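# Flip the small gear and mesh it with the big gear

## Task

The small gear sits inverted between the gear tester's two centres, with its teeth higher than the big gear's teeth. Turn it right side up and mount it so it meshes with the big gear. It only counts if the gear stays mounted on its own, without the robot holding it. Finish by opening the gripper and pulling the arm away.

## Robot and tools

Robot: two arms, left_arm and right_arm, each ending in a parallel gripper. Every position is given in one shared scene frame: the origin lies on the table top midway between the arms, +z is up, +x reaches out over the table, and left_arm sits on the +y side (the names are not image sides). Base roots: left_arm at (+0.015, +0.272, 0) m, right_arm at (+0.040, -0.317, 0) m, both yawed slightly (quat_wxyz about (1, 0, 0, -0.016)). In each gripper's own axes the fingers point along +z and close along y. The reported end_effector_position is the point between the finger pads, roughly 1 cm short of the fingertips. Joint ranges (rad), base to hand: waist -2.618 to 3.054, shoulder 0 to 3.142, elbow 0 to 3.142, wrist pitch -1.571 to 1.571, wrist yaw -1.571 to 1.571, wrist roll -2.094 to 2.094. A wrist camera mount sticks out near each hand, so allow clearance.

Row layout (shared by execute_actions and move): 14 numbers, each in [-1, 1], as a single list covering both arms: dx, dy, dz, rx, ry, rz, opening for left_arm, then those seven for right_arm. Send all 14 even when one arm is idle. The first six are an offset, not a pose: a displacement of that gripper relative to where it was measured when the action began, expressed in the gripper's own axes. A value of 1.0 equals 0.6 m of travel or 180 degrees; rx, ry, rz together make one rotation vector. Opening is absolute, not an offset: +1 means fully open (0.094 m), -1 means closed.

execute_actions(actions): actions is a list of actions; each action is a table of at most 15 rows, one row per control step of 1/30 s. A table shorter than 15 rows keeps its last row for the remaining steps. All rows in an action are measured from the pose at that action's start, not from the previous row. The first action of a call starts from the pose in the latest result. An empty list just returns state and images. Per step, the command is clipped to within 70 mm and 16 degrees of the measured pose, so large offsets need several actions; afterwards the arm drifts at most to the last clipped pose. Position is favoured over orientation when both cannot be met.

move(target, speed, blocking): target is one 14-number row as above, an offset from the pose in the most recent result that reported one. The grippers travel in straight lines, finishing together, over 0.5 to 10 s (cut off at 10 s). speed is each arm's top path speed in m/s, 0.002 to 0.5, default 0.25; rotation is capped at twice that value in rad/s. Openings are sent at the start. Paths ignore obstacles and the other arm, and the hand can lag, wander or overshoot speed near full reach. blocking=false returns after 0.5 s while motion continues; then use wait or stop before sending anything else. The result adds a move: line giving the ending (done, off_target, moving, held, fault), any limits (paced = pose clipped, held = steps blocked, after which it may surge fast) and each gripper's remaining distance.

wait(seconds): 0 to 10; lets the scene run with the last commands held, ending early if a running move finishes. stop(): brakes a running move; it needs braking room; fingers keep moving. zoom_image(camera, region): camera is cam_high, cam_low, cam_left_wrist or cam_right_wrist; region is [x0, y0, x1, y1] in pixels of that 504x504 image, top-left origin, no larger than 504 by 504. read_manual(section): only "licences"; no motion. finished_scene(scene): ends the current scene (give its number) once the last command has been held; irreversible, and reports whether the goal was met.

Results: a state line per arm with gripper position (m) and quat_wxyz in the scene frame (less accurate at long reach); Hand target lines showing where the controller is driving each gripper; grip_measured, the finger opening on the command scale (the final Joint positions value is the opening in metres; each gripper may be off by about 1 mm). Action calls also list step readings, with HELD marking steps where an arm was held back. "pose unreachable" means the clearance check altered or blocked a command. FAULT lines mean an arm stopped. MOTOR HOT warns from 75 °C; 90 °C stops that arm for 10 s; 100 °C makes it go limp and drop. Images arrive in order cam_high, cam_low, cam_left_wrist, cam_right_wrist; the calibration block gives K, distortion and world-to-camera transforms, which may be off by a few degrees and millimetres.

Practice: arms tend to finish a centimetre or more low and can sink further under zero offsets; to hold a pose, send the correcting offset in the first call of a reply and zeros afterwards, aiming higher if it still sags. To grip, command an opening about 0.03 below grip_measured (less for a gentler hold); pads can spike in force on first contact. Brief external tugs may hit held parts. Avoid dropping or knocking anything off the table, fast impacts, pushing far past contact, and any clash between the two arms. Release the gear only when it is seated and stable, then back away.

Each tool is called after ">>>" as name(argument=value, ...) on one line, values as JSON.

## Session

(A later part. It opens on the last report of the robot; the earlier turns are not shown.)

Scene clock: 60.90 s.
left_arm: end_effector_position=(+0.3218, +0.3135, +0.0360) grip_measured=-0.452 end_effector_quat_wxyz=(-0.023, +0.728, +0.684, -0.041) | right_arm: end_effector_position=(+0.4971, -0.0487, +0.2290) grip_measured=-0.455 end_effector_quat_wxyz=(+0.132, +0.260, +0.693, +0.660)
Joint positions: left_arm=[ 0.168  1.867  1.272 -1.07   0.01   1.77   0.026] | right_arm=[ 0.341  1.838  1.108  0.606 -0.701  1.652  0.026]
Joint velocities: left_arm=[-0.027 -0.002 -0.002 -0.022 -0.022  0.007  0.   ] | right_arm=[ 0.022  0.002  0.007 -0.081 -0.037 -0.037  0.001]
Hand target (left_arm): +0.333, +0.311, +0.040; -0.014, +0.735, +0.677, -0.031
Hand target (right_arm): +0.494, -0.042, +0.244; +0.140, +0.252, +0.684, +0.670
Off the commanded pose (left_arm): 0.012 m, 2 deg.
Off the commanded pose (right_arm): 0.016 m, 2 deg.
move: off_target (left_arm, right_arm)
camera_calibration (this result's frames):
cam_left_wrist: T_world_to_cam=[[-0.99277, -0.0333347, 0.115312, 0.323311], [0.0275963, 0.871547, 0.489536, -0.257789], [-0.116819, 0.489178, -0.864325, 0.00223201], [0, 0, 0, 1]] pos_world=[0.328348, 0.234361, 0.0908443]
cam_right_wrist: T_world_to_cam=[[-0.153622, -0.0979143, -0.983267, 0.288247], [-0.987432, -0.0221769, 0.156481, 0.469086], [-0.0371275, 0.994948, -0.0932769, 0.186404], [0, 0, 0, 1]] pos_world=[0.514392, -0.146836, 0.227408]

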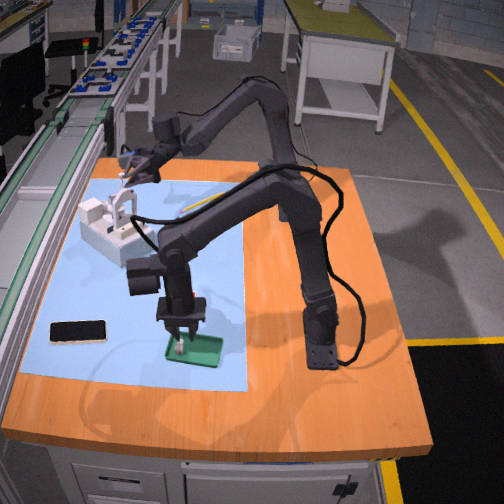

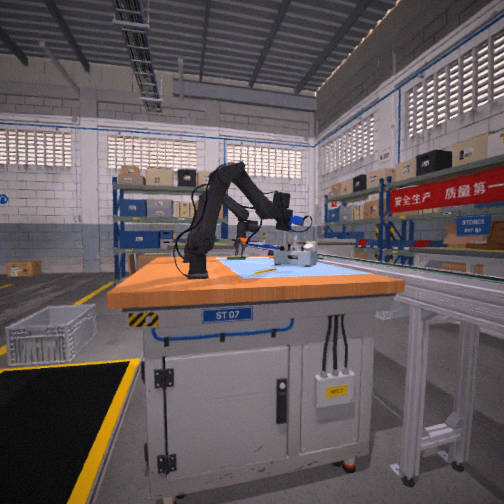

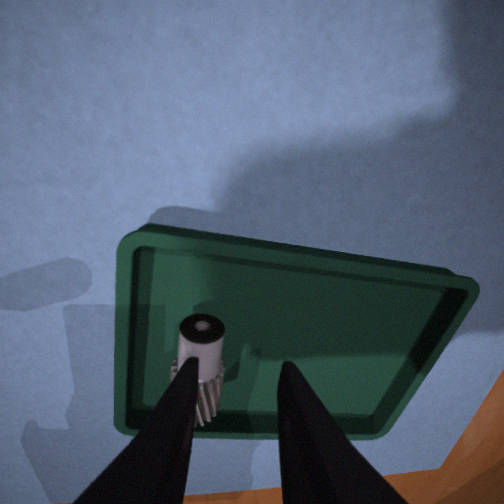

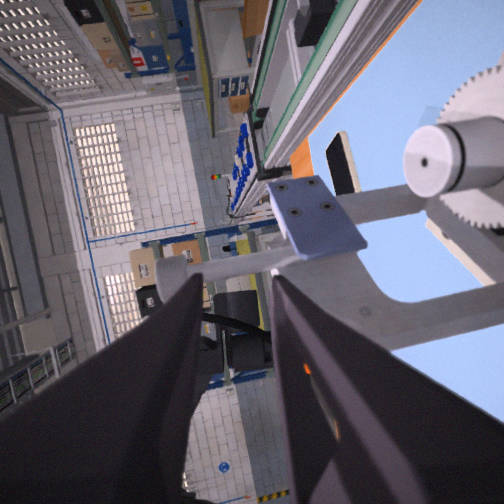

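>>> execute_actions(actions=[[[-0.003,0.008,-0.007,-0.007,0,0,-0.45,0.014,0.023,0.004,-0.01,0,-0.005,-0.45],[-0.003,0.016,-0.007,-0.014,0,0,-0.45,0.014,0.023,0.004,-0.01,0,-0.005,-0.45],[-0.003,0.024,-0.007,-0.021,0,0,-0.45,0.014,0.023,0.004,-0.01,0,-0.005,-0.45]]])

>>> wait(seconds=0.3)

Scene clock: 61.63 s.
left_arm: end_effector_position=(+0.3313, +0.3148, +0.0353) grip_measured=-0.452 end_effector_quat_wxyz=(-0.012, +0.728, +0.686, -0.026) | right_arm: end_effector_position=(+0.4971, -0.0487, +0.2290) grip_measured=-0.455 end_effector_quat_wxyz=(+0.132, +0.260, +0.693, +0.660)
Joint positions: left_arm=[ 0.168  1.867  1.272 -1.031  0.01   1.766  0.026] | right_arm=[ 0.341  1.838  1.108  0.606 -0.701  1.652  0.026]
Joint velocities: left_arm=[ 0.012 -0.007  0.007  0.066 -0.037  0.007 -0.   ] | right_arm=[ 0.017 -0.002 -0.012 -0.022 -0.007 -0.007  0.001]
Hand target (left_arm): +0.336, +0.311, +0.039; +0.001, +0.728, +0.685, -0.019
Hand target (right_arm): +0.494, -0.042, +0.244; +0.140, +0.252, +0.684, +0.670
Off the commanded pose (left_arm): 0.007 m, 2 deg.
Off the commanded pose (right_arm): 0.016 m, 2 deg.
Step readings (end_effector_position):
0: left_arm (+0.3218, +0.3135, +0.0360) | right_arm (+0.4971, -0.0487, +0.2290)
1: left_arm (+0.3218, +0.3135, +0.0360) | right_arm (+0.4971, -0.0487, +0.2290)
2: left_arm (+0.3221, +0.3135, +0.0360) | right_arm (+0.4971, -0.0487, +0.2290)
4: left_arm (+0.3246, +0.3139, +0.0358) | right_arm (+0.4971, -0.0487, +0.2290)
8: left_arm (+0.3291, +0.3145, +0.0355) | right_arm (+0.4971, -0.0487, +0.2290)
15: end_effector_position above
camera_calibration (this result's frames):
cam_left_wrist: T_world_to_cam=[[-0.996303, -0.0376462, 0.0772234, 0.336705], [0.00552996, 0.868911, 0.494937, -0.25087], [-0.0857328, 0.493534, -0.865491, -0.00954912], [0, 0, 0, 1]] pos_world=[0.336029, 0.235372, 0.0898984]
cam_right_wrist: T_world_to_cam=[[-0.153622, -0.0979143, -0.983267, 0.288247], [-0.987432, -0.0221769, 0.156481, 0.469086], [-0.0371275, 0.994948, -0.0932769, 0.186404], [0, 0, 0, 1]] pos_world=[0.514392, -0.146836, 0.227408]

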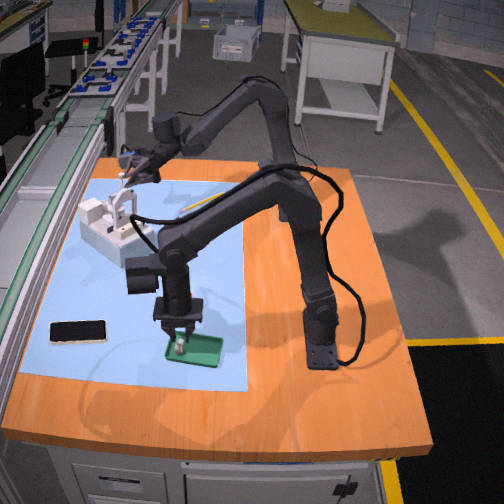

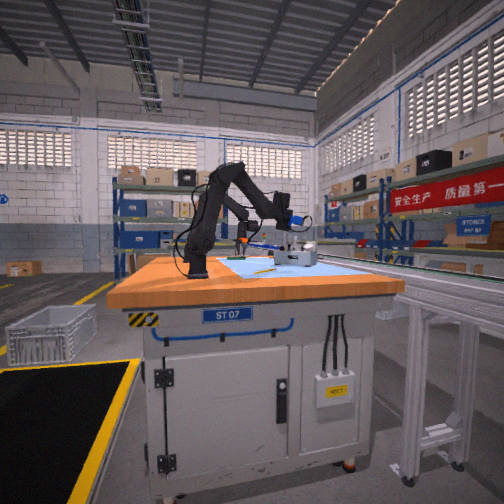

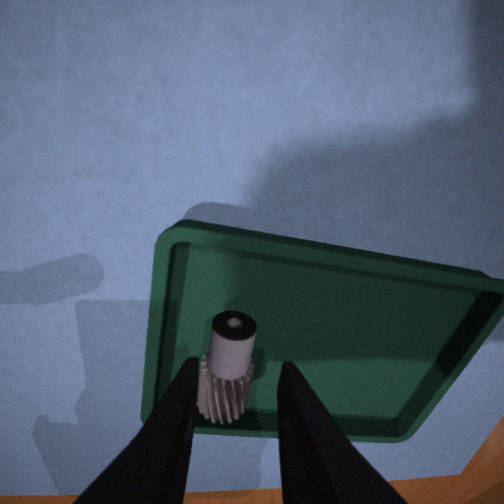

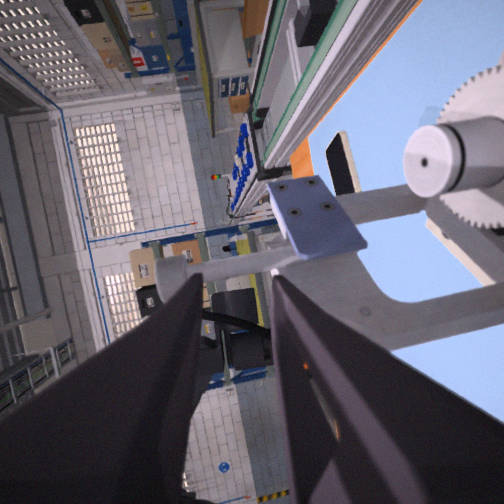

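Scene clock: 61.93 s.
left_arm: end_effector_position=(+0.3318, +0.3148, +0.0353) grip_measured=-0.452 end_effector_quat_wxyz=(-0.011, +0.728, +0.686, -0.025) | right_arm: end_effector_position=(+0.4971, -0.0487, +0.2290) grip_measured=-0.455 end_effector_quat_wxyz=(+0.132, +0.260, +0.693, +0.660)
Joint positions: left_arm=[ 0.168  1.867  1.272 -1.029  0.01   1.766  0.026] | right_arm=[ 0.341  1.838  1.108  0.606 -0.701  1.652  0.026]
Joint velocities: left_arm=[-0.007 -0.002  0.012 -0.037 -0.066  0.007 -0.001] | right_arm=[ 0.007 -0.012 -0.012 -0.066 -0.051 -0.051 -0.   ]
Hand target (left_arm): +0.336, +0.311, +0.039; +0.001, +0.728, +0.685, -0.019
Hand target (right_arm): +0.494, -0.042, +0.244; +0.140, +0.252, +0.684, +0.670
Off the commanded pose (left_arm): 0.007 m, 2 deg.
Off the commanded pose (right_arm): 0.016 m, 2 deg.
wait: 0.30 s; at rest by 0.17 s
camera_calibration (this result's frames):
cam_left_wrist: T_world_to_cam=[[-0.996447, -0.0376658, 0.0753306, 0.337298], [0.00459435, 0.868784, 0.49517, -0.250572], [-0.084097, 0.493757, -0.865524, -0.010175], [0, 0, 0, 1]] pos_world=[0.336395, 0.235422, 0.0898605]
cam_right_wrist: T_world_to_cam=[[-0.153622, -0.0979143, -0.983267, 0.288247], [-0.987432, -0.0221769, 0.156481, 0.469086], [-0.0371275, 0.994948, -0.0932769, 0.186404], [0, 0, 0, 1]] pos_world=[0.514392, -0.146836, 0.227408]

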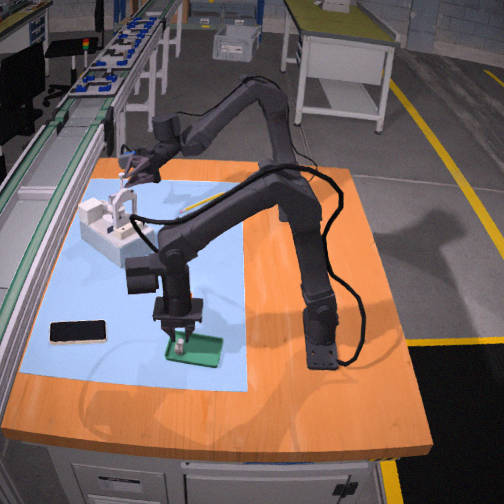

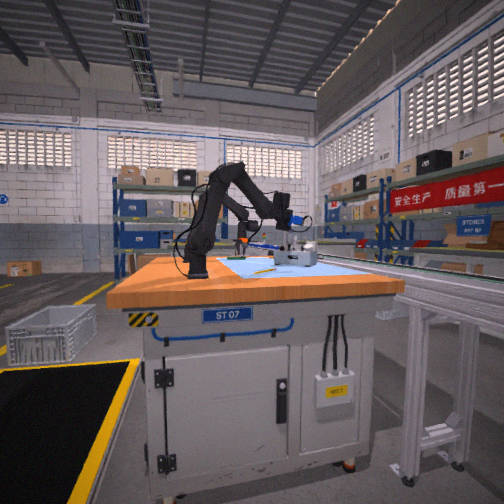

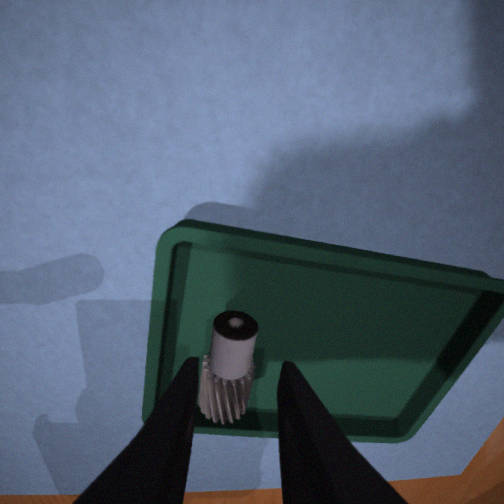

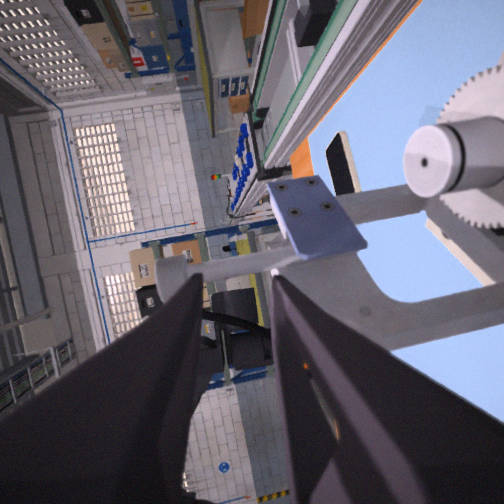

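>>> execute_actions(actions=[[[-0.008,0.008,0,-0.008,0.005,0.01,-0.45,0.014,0.023,0.004,-0.01,0,-0.005,-0.45],[-0.012,0.008,0.004,-0.008,0.01,0.02,-0.45,0.014,0.023,0.004,-0.01,0,-0.005,-0.45],[-0.015,0.008,0.008,-0.008,0.012,0.02,-0.45,0.014,0.023,0.004,-0.01,0,-0.005,-0.45],[-0.015,0.008,0.012,-0.008,0.012,0.02,-0.45,0.014,0.023,0.004,-0.01,0,-0.005,-0.45]]])

>>> wait(seconds=0.3)

Scene clock: 63.00 s.
left_arm: end_effector_position=(+0.3353, +0.3071, +0.0284) grip_measured=-0.452 end_effector_quat_wxyz=(-0.017, +0.745, +0.667, -0.008) | right_arm: end_effector_position=(+0.4971, -0.0487, +0.2290) grip_measured=-0.455 end_effector_quat_wxyz=(+0.132, +0.260, +0.693, +0.660)
Joint positions: left_arm=[ 0.127  1.867  1.243 -0.98  -0.019  1.775  0.026] | right_arm=[ 0.341  1.838  1.108  0.606 -0.701  1.652  0.026]
Joint velocities: left_arm=[ 0.002 -0.012 -0.007  0.081  0.007 -0.037 -0.001] | right_arm=[-0.017  0.012  0.002 -0.081  0.007  0.007 -0.   ]
Hand target (left_arm): +0.336, +0.305, +0.028; -0.015, +0.749, +0.662, -0.003
Hand target (right_arm): +0.494, -0.042, +0.244; +0.140, +0.252, +0.684, +0.670
Off the commanded pose (left_arm): 0.002 m, 1 deg.
Off the commanded pose (right_arm): 0.016 m, 2 deg.
Step readings (end_effector_position):
0: left_arm (+0.3318, +0.3148, +0.0353) | right_arm (+0.4971, -0.0487, +0.2290)
1: left_arm (+0.3321, +0.3149, +0.0353) | right_arm (+0.4971, -0.0487, +0.2290)
2: left_arm (+0.3329, +0.3147, +0.0349) | right_arm (+0.4971, -0.0487, +0.2290)
4: left_arm (+0.3345, +0.3119, +0.0329) | right_arm (+0.4971, -0.0487, +0.2290)
8: left_arm (+0.3330, +0.3057, +0.0288) | right_arm (+0.4971, -0.0487, +0.2290)
15: end_effector_position above
camera_calibration (this result's frames):
cam_left_wrist: T_world_to_cam=[[-0.998251, 0.012143, 0.0578588, 0.326845], [0.0406356, 0.851773, 0.522332, -0.248082], [-0.0429399, 0.52377, -0.850777, -0.0354008], [0, 0, 0, 1]] pos_world=[0.334835, 0.225882, 0.080552]
cam_right_wrist: T_world_to_cam=[[-0.153622, -0.0979143, -0.983267, 0.288247], [-0.987432, -0.0221769, 0.156481, 0.469086], [-0.0371275, 0.994948, -0.0932769, 0.186404], [0, 0, 0, 1]] pos_world=[0.514392, -0.146836, 0.227408]

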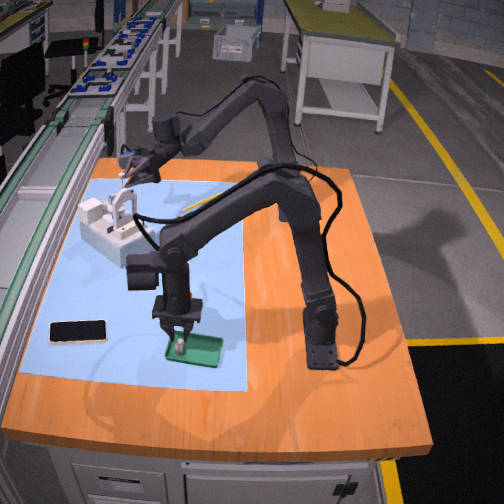

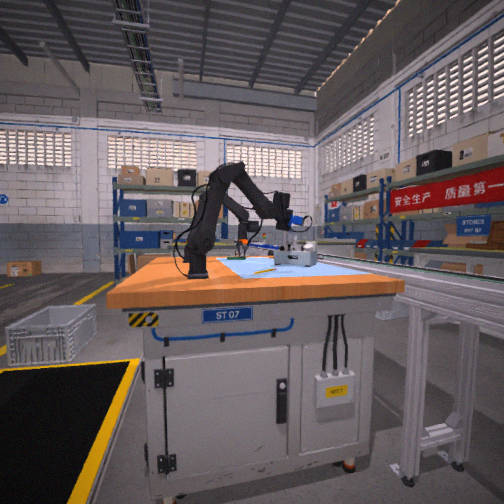

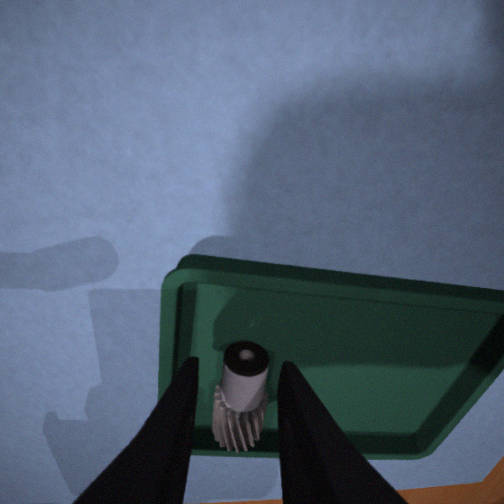

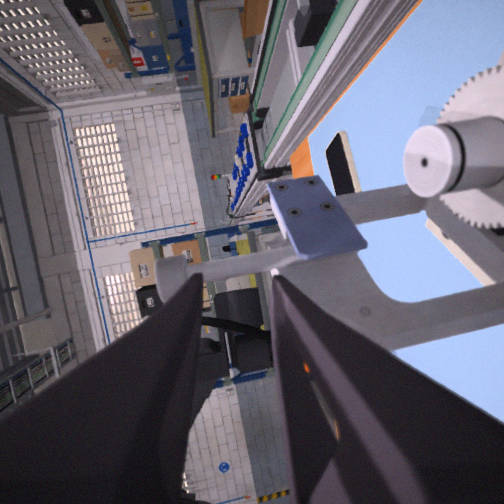

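Scene clock: 63.30 s.
left_arm: end_effector_position=(+0.3359, +0.3074, +0.0284) grip_measured=-0.452 end_effector_quat_wxyz=(-0.017, +0.745, +0.667, -0.006) | right_arm: end_effector_position=(+0.4971, -0.0487, +0.2290) grip_measured=-0.455 end_effector_quat_wxyz=(+0.132, +0.260, +0.693, +0.660)
Joint positions: left_arm=[ 0.127  1.867  1.243 -0.978 -0.02   1.775  0.026] | right_arm=[ 0.341  1.838  1.108  0.606 -0.701  1.652  0.026]
Joint velocities: left_arm=[ 0.017 -0.002  0.002 -0.037 -0.007 -0.051 -0.   ] | right_arm=[ 0.002  0.002  0.002  0.007 -0.007  0.022 -0.001]
Hand target (left_arm): +0.336, +0.305, +0.028; -0.015, +0.749, +0.662, -0.003
Hand target (right_arm): +0.494, -0.042, +0.244; +0.140, +0.252, +0.684, +0.670
Off the commanded pose (left_arm): 0.002 m, 1 deg.
Off the commanded pose (right_arm): 0.016 m, 2 deg.
wait: 0.30 s; at rest by 0.17 s
camera_calibration (this result's frames):
cam_left_wrist: T_world_to_cam=[[-0.998388, 0.0124727, 0.0553753, 0.327492], [0.0396889, 0.850838, 0.523928, -0.247822], [-0.0405806, 0.525281, -0.849961, -0.0368421], [0, 0, 0, 1]] pos_world=[0.335304, 0.226124, 0.0803916]
cam_right_wrist: T_world_to_cam=[[-0.153622, -0.0979143, -0.983267, 0.288247], [-0.987432, -0.0221769, 0.156481, 0.469086], [-0.0371275, 0.994948, -0.0932769, 0.186404], [0, 0, 0, 1]] pos_world=[0.514392, -0.146836, 0.227408]

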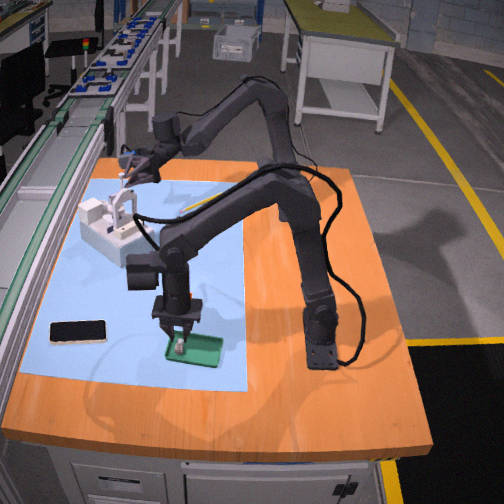

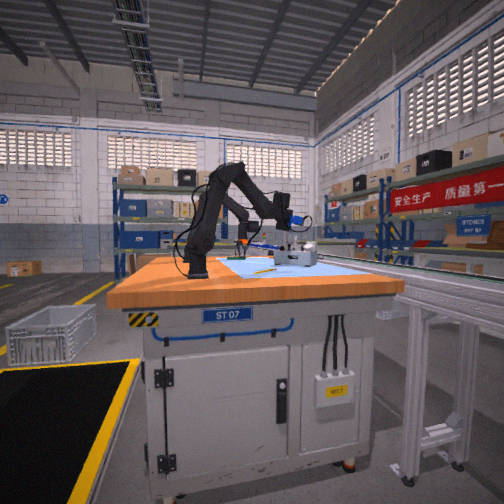

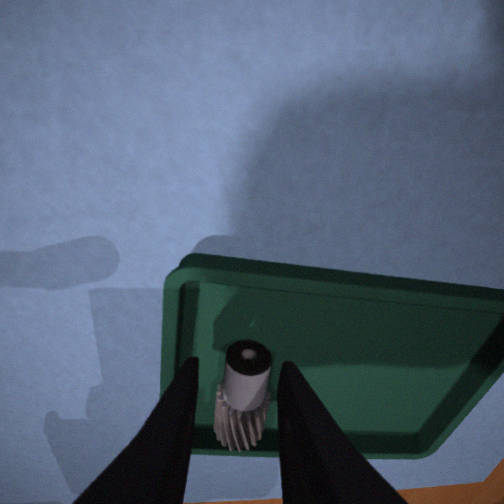

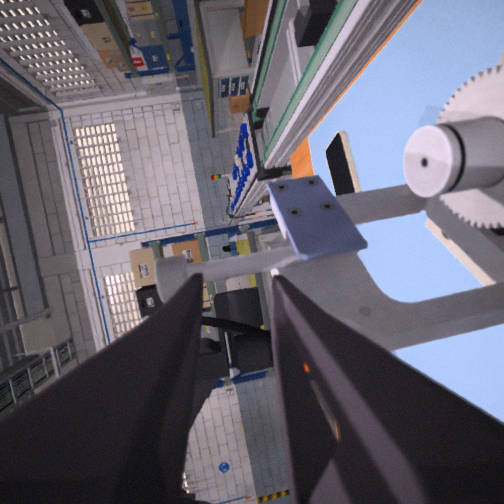

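Now +ry wrist-yaw to shift +5 mm (also matches tilt), and descend.

>>> execute_actions(actions=[[[0.004,-0.002,0,0,0.005,0,-0.45,0.014,0.023,0.004,-0.01,0,-0.005,-0.45],[0.008,-0.003,0.004,0,0.011,0,-0.45,0.014,0.023,0.004,-0.01,0,-0.005,-0.45],[0.008,-0.003,0.008,0,0.011,0,-0.45,0.014,0.023,0.004,-0.01,0,-0.005,-0.45],[0.008,-0.003,0.012,0,0.011,0,-0.45,0.014,0.023,0.004,-0.01,0,-0.005,-0.45],[0.008,-0.003,0.016,0,0.011,0,-0.45,0.014,0.023,0.004,-0.01,0,-0.005,-0.45],[0.008,-0.003,0.02,0,0.011,0,-0.45,0.014,0.023,0.004,-0.01,0,-0.005,-0.45],[0.008,-0.003,0.024,0,0.011,0,-0.45,0.014,0.023,0.004,-0.01,0,-0.005,-0.45],[0.008,-0.003,0.028,0,0.011,0,-0.45,0.014,0.023,0.004,-0.01,0,-0.005,-0.45]]])

>>> wait(seconds=0.3)

Scene clock: 64.07 s.
left_arm: end_effector_position=(+0.3334, +0.3128, +0.0169) grip_measured=-0.452 end_effector_quat_wxyz=(-0.029, +0.745, +0.666, +0.004) | right_arm: end_effector_position=(+0.4971, -0.0487, +0.2290) grip_measured=-0.455 end_effector_quat_wxyz=(+0.132, +0.260, +0.693, +0.660)
Joint positions: left_arm=[ 0.127  1.875  1.203 -0.926 -0.052  1.775  0.026] | right_arm=[ 0.341  1.838  1.108  0.606 -0.701  1.652  0.026]
Joint velocities: left_arm=[-0.022 -0.007 -0.017  0.066 -0.051  0.022 -0.001] | right_arm=[ 0.007  0.012 -0.017  0.081 -0.066 -0.051 -0.001]
Hand target (left_arm): +0.334, +0.312, +0.012; -0.029, +0.745, +0.666, +0.007
Hand target (right_arm): +0.494, -0.042, +0.244; +0.140, +0.252, +0.684, +0.670
Off the commanded pose (left_arm): 0.005 m, 0 deg.
Off the commanded pose (right_arm): 0.016 m, 2 deg.
Step readings (end_effector_position):
0: left_arm (+0.3360, +0.3075, +0.0284) | right_arm (+0.4971, -0.0487, +0.2290)
1: left_arm (+0.3360, +0.3078, +0.0284) | right_arm (+0.4971, -0.0487, +0.2290)
2: left_arm (+0.3360, +0.3086, +0.0285) | right_arm (+0.4971, -0.0487, +0.2290)
4: left_arm (+0.3362, +0.3104, +0.0275) | right_arm (+0.4971, -0.0487, +0.2290)
8: left_arm (+0.3338, +0.3120, +0.0221) | right_arm (+0.4971, -0.0487, +0.2290)
15: end_effector_position above
camera_calibration (this result's frames):
cam_left_wrist: T_world_to_cam=[[-0.998381, 0.011625, 0.0556869, 0.325785], [0.0404249, 0.833715, 0.550714, -0.241614], [-0.040025, 0.552073, -0.832835, -0.0584873], [0, 0, 0, 1]] pos_world=[0.332684, 0.229939, 0.0662078]
cam_right_wrist: T_world_to_cam=[[-0.153622, -0.0979143, -0.983267, 0.288247], [-0.987432, -0.0221769, 0.156481, 0.469086], [-0.0371275, 0.994948, -0.0932769, 0.186404], [0, 0, 0, 1]] pos_world=[0.514392, -0.146836, 0.227408]

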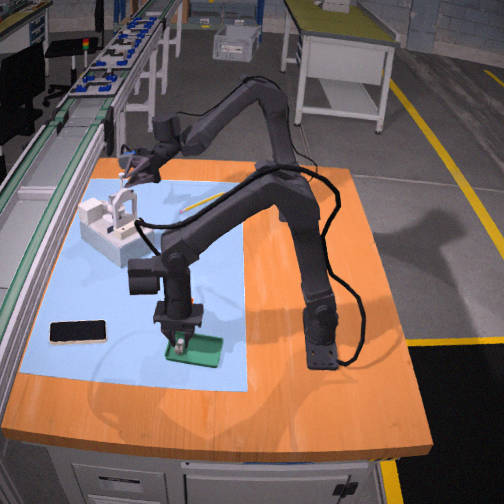

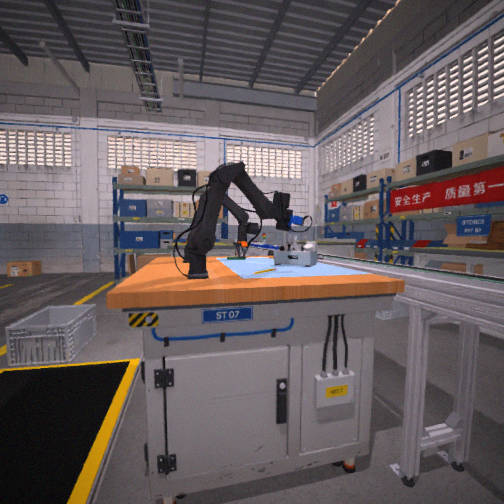

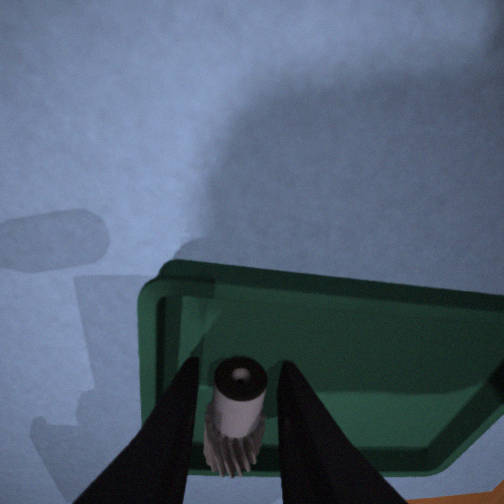

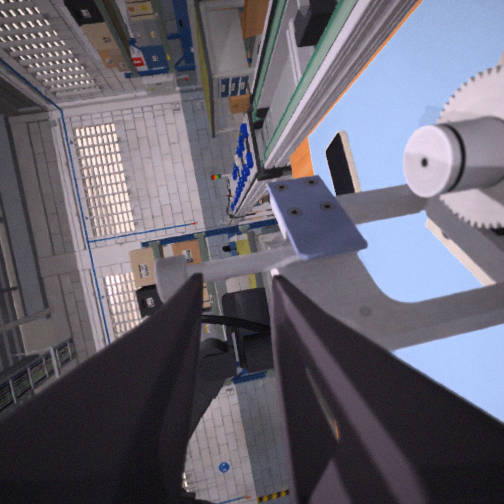

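Scene clock: 64.37 s.
left_arm: end_effector_position=(+0.3339, +0.3129, +0.0168) grip_measured=-0.452 end_effector_quat_wxyz=(-0.029, +0.745, +0.666, +0.005) | right_arm: end_effector_position=(+0.4971, -0.0487, +0.2290) grip_measured=-0.455 end_effector_quat_wxyz=(+0.132, +0.260, +0.693, +0.660)
Joint positions: left_arm=[ 0.127  1.875  1.203 -0.925 -0.052  1.775  0.026] | right_arm=[ 0.341  1.838  1.108  0.606 -0.701  1.652  0.026]
Joint velocities: left_arm=[ 0.002  0.007 -0.017 -0.051 -0.037 -0.066 -0.   ] | right_arm=[-0.002  0.002 -0.002  0.007 -0.022  0.11  -0.001]
Hand target (left_arm): +0.334, +0.312, +0.012; -0.029, +0.745, +0.666, +0.007
Hand target (right_arm): +0.494, -0.042, +0.244; +0.140, +0.252, +0.684, +0.670
Off the commanded pose (left_arm): 0.005 m, 0 deg.
Off the commanded pose (right_arm): 0.016 m, 2 deg.
wait: 0.30 s; at rest by 0.17 s
camera_calibration (this result's frames):
cam_left_wrist: T_world_to_cam=[[-0.998483, 0.0116045, 0.0538331, 0.326321], [0.0394068, 0.833407, 0.551253, -0.241294], [-0.0384678, 0.552538, -0.832599, -0.0592079], [0, 0, 0, 1]] pos_world=[0.333056, 0.230024, 0.0661507]
cam_right_wrist: T_world_to_cam=[[-0.153622, -0.0979143, -0.983267, 0.288247], [-0.987432, -0.0221769, 0.156481, 0.469086], [-0.0371275, 0.994948, -0.0932769, 0.186404], [0, 0, 0, 1]] pos_world=[0.514392, -0.146836, 0.227408]

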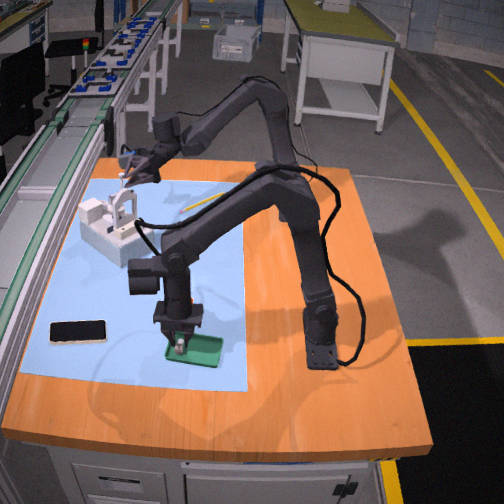

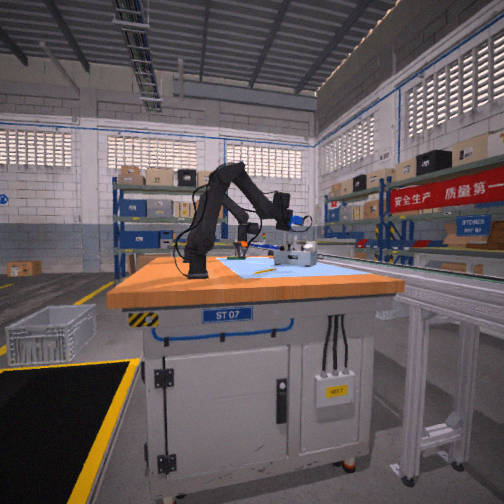

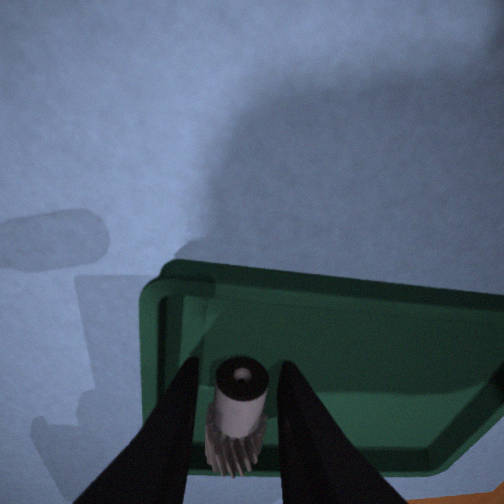

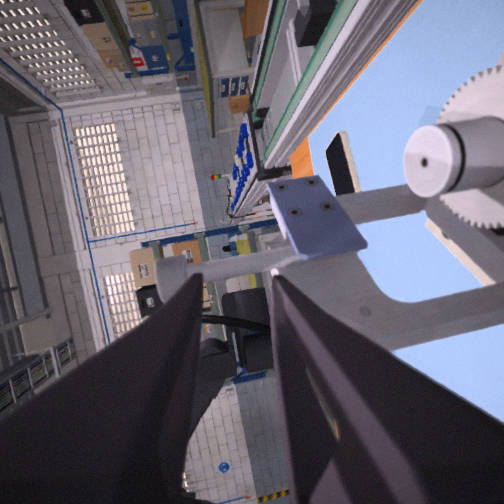

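>>> execute_actions(actions=[[[0,0,0.012,0,0,0,-0.45,0.014,0.023,0.004,-0.01,0,-0.005,-0.45],[0,0,0.016,0,0,0,-0.45,0.014,0.023,0.004,-0.01,0,-0.005,-0.45]],[[0,0,0.004,0,0,0,-0.55,0.014,0.023,0.004,-0.01,0,-0.005,-0.45],[0,0,0.004,0,0,0,-0.6,0.014,0.023,0.004,-0.01,0,-0.005,-0.45],[0,0,0.004,0,0,0,-0.65,0.014,0.023,0.004,-0.01,0,-0.005,-0.45],[0,0,0.004,0,0,0,-0.69,0.014,0.023,0.004,-0.01,0,-0.005,-0.45],[0,0,0.004,0,0,0,-0.72,0.014,0.023,0.004,-0.01,0,-0.005,-0.45],[0,0,0.004,0,0,0,-0.75,0.014,0.023,0.004,-0.01,0,-0.005,-0.45],[0,0,0.004,0,0,0,-0.8,0.014,0.023,0.004,-0.01,0,-0.005,-0.45],[0,0,0.004,0,0,0,-0.85,0.014,0.023,0.004,-0.01,0,-0.005,-0.45]]])

>>> move(target=[0,0,-0.15,0,0,-0.53,-0.85,0.014,0.023,0.004,-0.01,0,-0.005,-0.45], speed=0.4)

Scene clock: 65.80 s.
left_arm: end_effector_position=(+0.3403, +0.3135, +0.0163) grip_measured=-0.664 end_effector_quat_wxyz=(-0.021, +0.745, +0.667, +0.016) | right_arm: end_effector_position=(+0.4971, -0.0487, +0.2290) grip_measured=-0.455 end_effector_quat_wxyz=(+0.132, +0.260, +0.693, +0.660)
Joint positions: left_arm=[ 0.127  1.875  1.201 -0.896 -0.052  1.775  0.016] | right_arm=[ 0.341  1.838  1.108  0.606 -0.701  1.652  0.026]
Joint velocities: left_arm=[-0.022 -0.002 -0.022  0.022  0.022 -0.022  0.001] | right_arm=[-0.017 -0.022 -0.002 -0.007 -0.051  0.11  -0.   ]
Hand target (left_arm): +0.338, +0.313, +0.014; -0.023, +0.745, +0.667, +0.013
Hand target (right_arm): +0.494, -0.042, +0.244; +0.140, +0.252, +0.684, +0.670
Off the commanded pose (left_arm): 0.003 m, 0 deg.
Off the commanded pose (right_arm): 0.016 m, 2 deg.
Step readings (end_effector_position; steps 1 to 15: 1st action; 16 to 30: 2nd action):
0: left_arm (+0.3339, +0.3129, +0.0168) | right_arm (+0.4971, -0.0487, +0.2290)
1: left_arm (+0.3339, +0.3129, +0.0168) | right_arm (+0.4971, -0.0487, +0.2290)
2: left_arm (+0.3341, +0.3130, +0.0168) | right_arm (+0.4971, -0.0487, +0.2290)
4: left_arm (+0.3353, +0.3131, +0.0168) | right_arm (+0.4971, -0.0487, +0.2290)
8: left_arm (+0.3374, +0.3133, +0.0168) | right_arm (+0.4971, -0.0487, +0.2290)
15: left_arm (+0.3383, +0.3134, +0.0163) | right_arm (+0.4971, -0.0487, +0.2290)
16: left_arm (+0.3384, +0.3134, +0.0163) | right_arm (+0.4971, -0.0487, +0.2290)
17: left_arm (+0.3391, +0.3134, +0.0163) | right_arm (+0.4971, -0.0487, +0.2290)
19: left_arm (+0.3402, +0.3135, +0.0163) | right_arm (+0.4971, -0.0487, +0.2290)
23: left_arm (+0.3403, +0.3135, +0.0163) | right_arm (+0.4971, -0.0487, +0.2290)
30: end_effector_position above
camera_calibration (this result's frames):
cam_left_wrist: T_world_to_cam=[[-0.999561, 0.011503, 0.0273007, 0.333566], [0.0247114, 0.832023, 0.55419, -0.236374], [-0.01634, 0.554622, -0.831942, -0.0679236], [0, 0, 0, 1]] pos_world=[0.33815, 0.230503, 0.0653808]
cam_right_wrist: T_world_to_cam=[[-0.153622, -0.0979143, -0.983267, 0.288247], [-0.987432, -0.0221769, 0.156481, 0.469086], [-0.0371275, 0.994948, -0.0932769, 0.186404], [0, 0, 0, 1]] pos_world=[0.514392, -0.146836, 0.227408]

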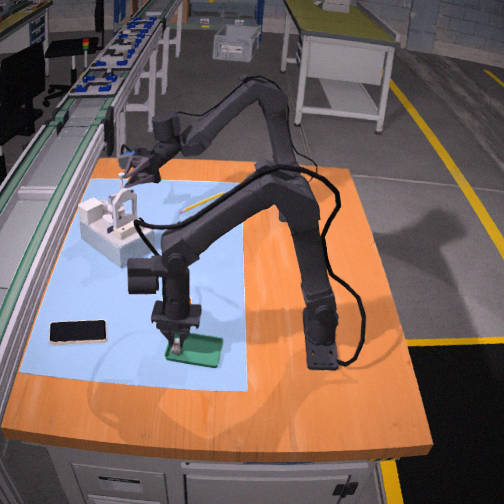

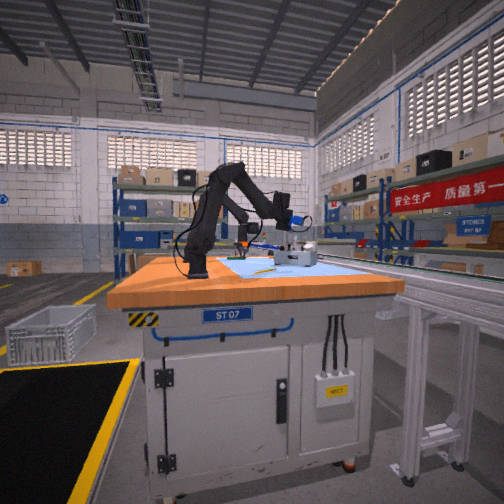

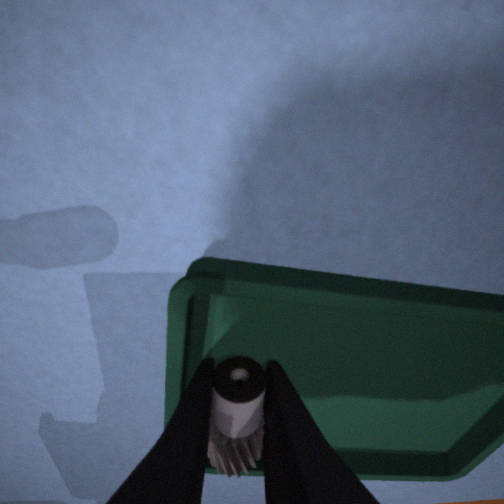

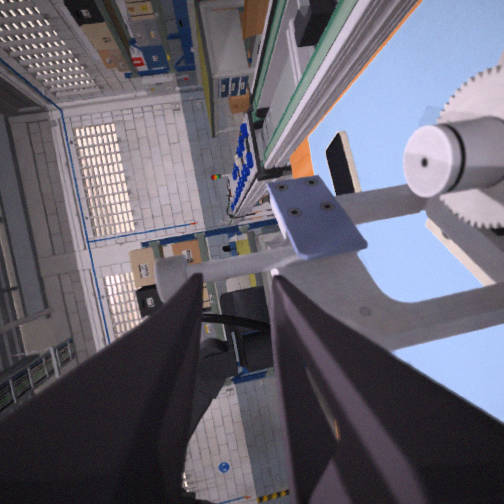

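Scene clock: 68.57 s.
left_arm: end_effector_position=(+0.3336, +0.3129, +0.0915) grip_measured=-0.664 end_effector_quat_wxyz=(-0.021, +0.008, +0.999, +0.024) | right_arm: end_effector_position=(+0.4971, -0.0487, +0.2290) grip_measured=-0.455 end_effector_quat_wxyz=(+0.132, +0.260, +0.693, +0.660)
Joint positions: left_arm=[ 0.127  1.805  1.422 -1.225 -0.052  0.109  0.016] | right_arm=[ 0.341  1.838  1.108  0.606 -0.701  1.652  0.026]
Joint velocities: left_arm=[-0.007 -0.012 -0.012 -0.081  0.007 -0.022  0.001] | right_arm=[ 0.002  0.007  0.002 -0.037  0.007  0.007 -0.   ]
Hand target (left_arm): +0.339, +0.310, +0.106; -0.002, +0.008, +1.000, +0.026
Hand target (right_arm): +0.494, -0.042, +0.244; +0.140, +0.252, +0.684, +0.670
Off the commanded pose (left_arm): 0.017 m, 2 deg.
Off the commanded pose (right_arm): 0.016 m, 2 deg.
move: off_target (left_arm, right_arm)
camera_calibration (this result's frames):
cam_left_wrist: T_world_to_cam=[[0.081803, -0.99622, -0.0292153, 0.284622], [-0.836185, -0.0845536, 0.54189, 0.297805], [-0.542312, -0.0198988, -0.839941, 0.35085], [0, 0, 0, 1]] pos_world=[0.416007, 0.315708, 0.141632]
cam_right_wrist: T_world_to_cam=[[-0.153622, -0.0979143, -0.983267, 0.288247], [-0.987432, -0.0221769, 0.156481, 0.469086], [-0.0371275, 0.994948, -0.0932769, 0.186404], [0, 0, 0, 1]] pos_world=[0.514392, -0.146836, 0.227408]

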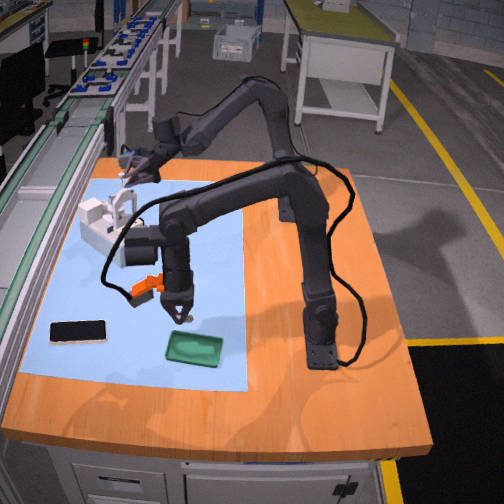

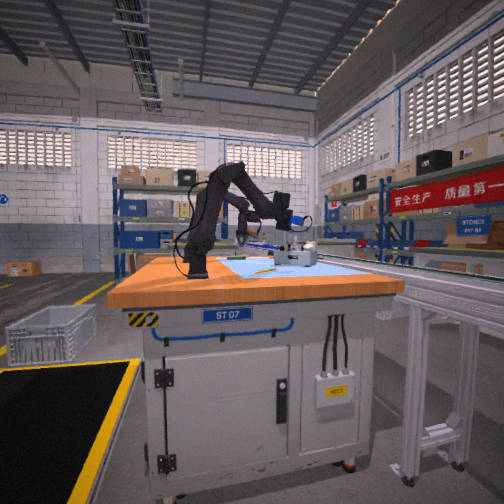

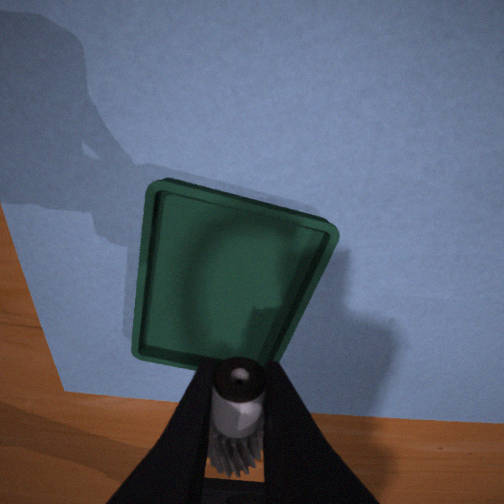

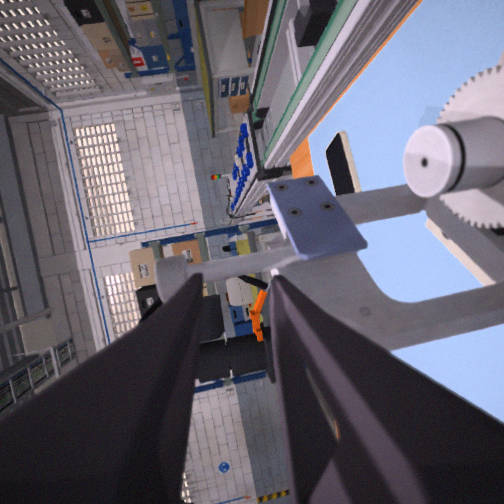

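>>> move(target=[-0.199,-0.506,-0.156,0.187,-0.494,0.172,-0.85,0.014,0.023,0.004,-0.01,0,-0.005,-0.45], speed=0.35)

Scene clock: 72.50 s.
left_arm: end_effector_position=(+0.4567, +0.0132, +0.1488) grip_measured=-0.664 end_effector_quat_wxyz=(+0.646, +0.241, +0.686, -0.232) | right_arm: end_effector_position=(+0.4971, -0.0487, +0.2290) grip_measured=-0.455 end_effector_quat_wxyz=(+0.132, +0.260, +0.693, +0.660)
Joint positions: left_arm=[-0.42   1.942  0.777  1.108  0.231  0.007  0.016] | right_arm=[ 0.341  1.838  1.108  0.606 -0.701  1.652  0.026]
Joint velocities: left_arm=[-0.007  0.002  0.007  0.037  0.007 -0.022  0.001] | right_arm=[-0.007  0.007 -0.007 -0.022 -0.066 -0.051  0.   ]
Hand target (left_arm): +0.459, +0.005, +0.167; +0.667, +0.246, +0.661, -0.240
Hand target (right_arm): +0.494, -0.042, +0.244; +0.140, +0.252, +0.684, +0.670
Off the commanded pose (left_arm): 0.020 m, 4 deg.
Off the commanded pose (right_arm): 0.016 m, 2 deg.
move: off_target (left_arm, right_arm)
camera_calibration (this result's frames):
cam_left_wrist: T_world_to_cam=[[-0.641148, -0.760112, 0.105636, 0.284635], [-0.481859, 0.29161, -0.826303, 0.381151], [0.597278, -0.580684, -0.553231, -0.0959327], [0, 0, 0, 1]] pos_world=[0.423453, 0.0495004, 0.231806]
cam_right_wrist: T_world_to_cam=[[-0.153622, -0.0979143, -0.983267, 0.288247], [-0.987432, -0.0221769, 0.156481, 0.469086], [-0.0371275, 0.994948, -0.0932769, 0.186404], [0, 0, 0, 1]] pos_world=[0.514392, -0.146836, 0.227408]

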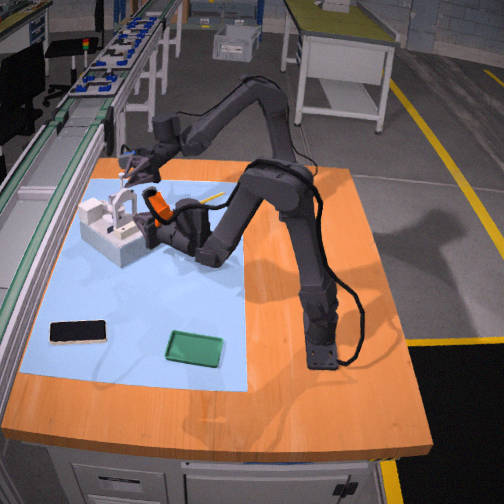

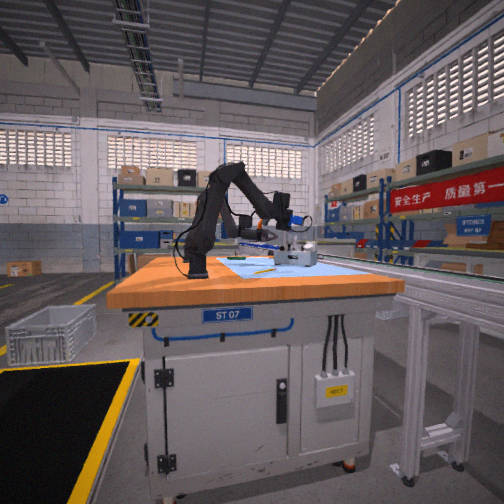

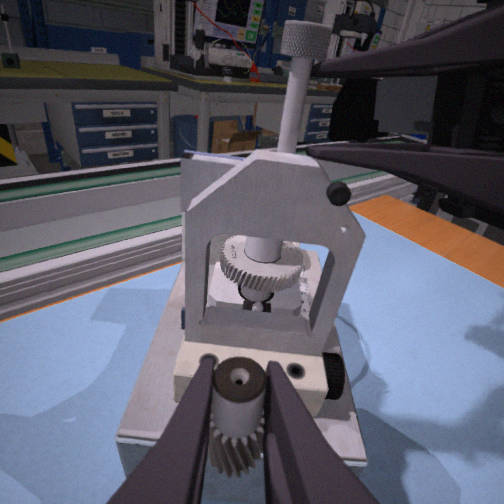

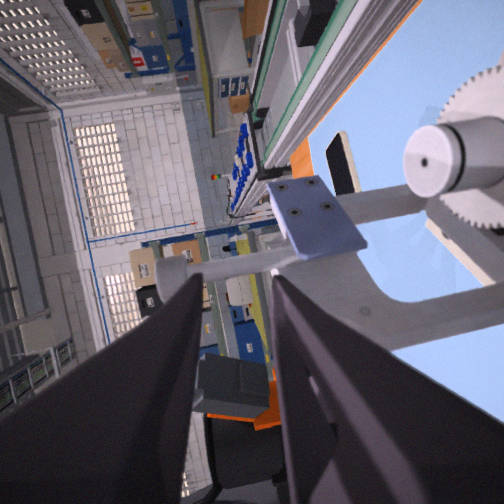

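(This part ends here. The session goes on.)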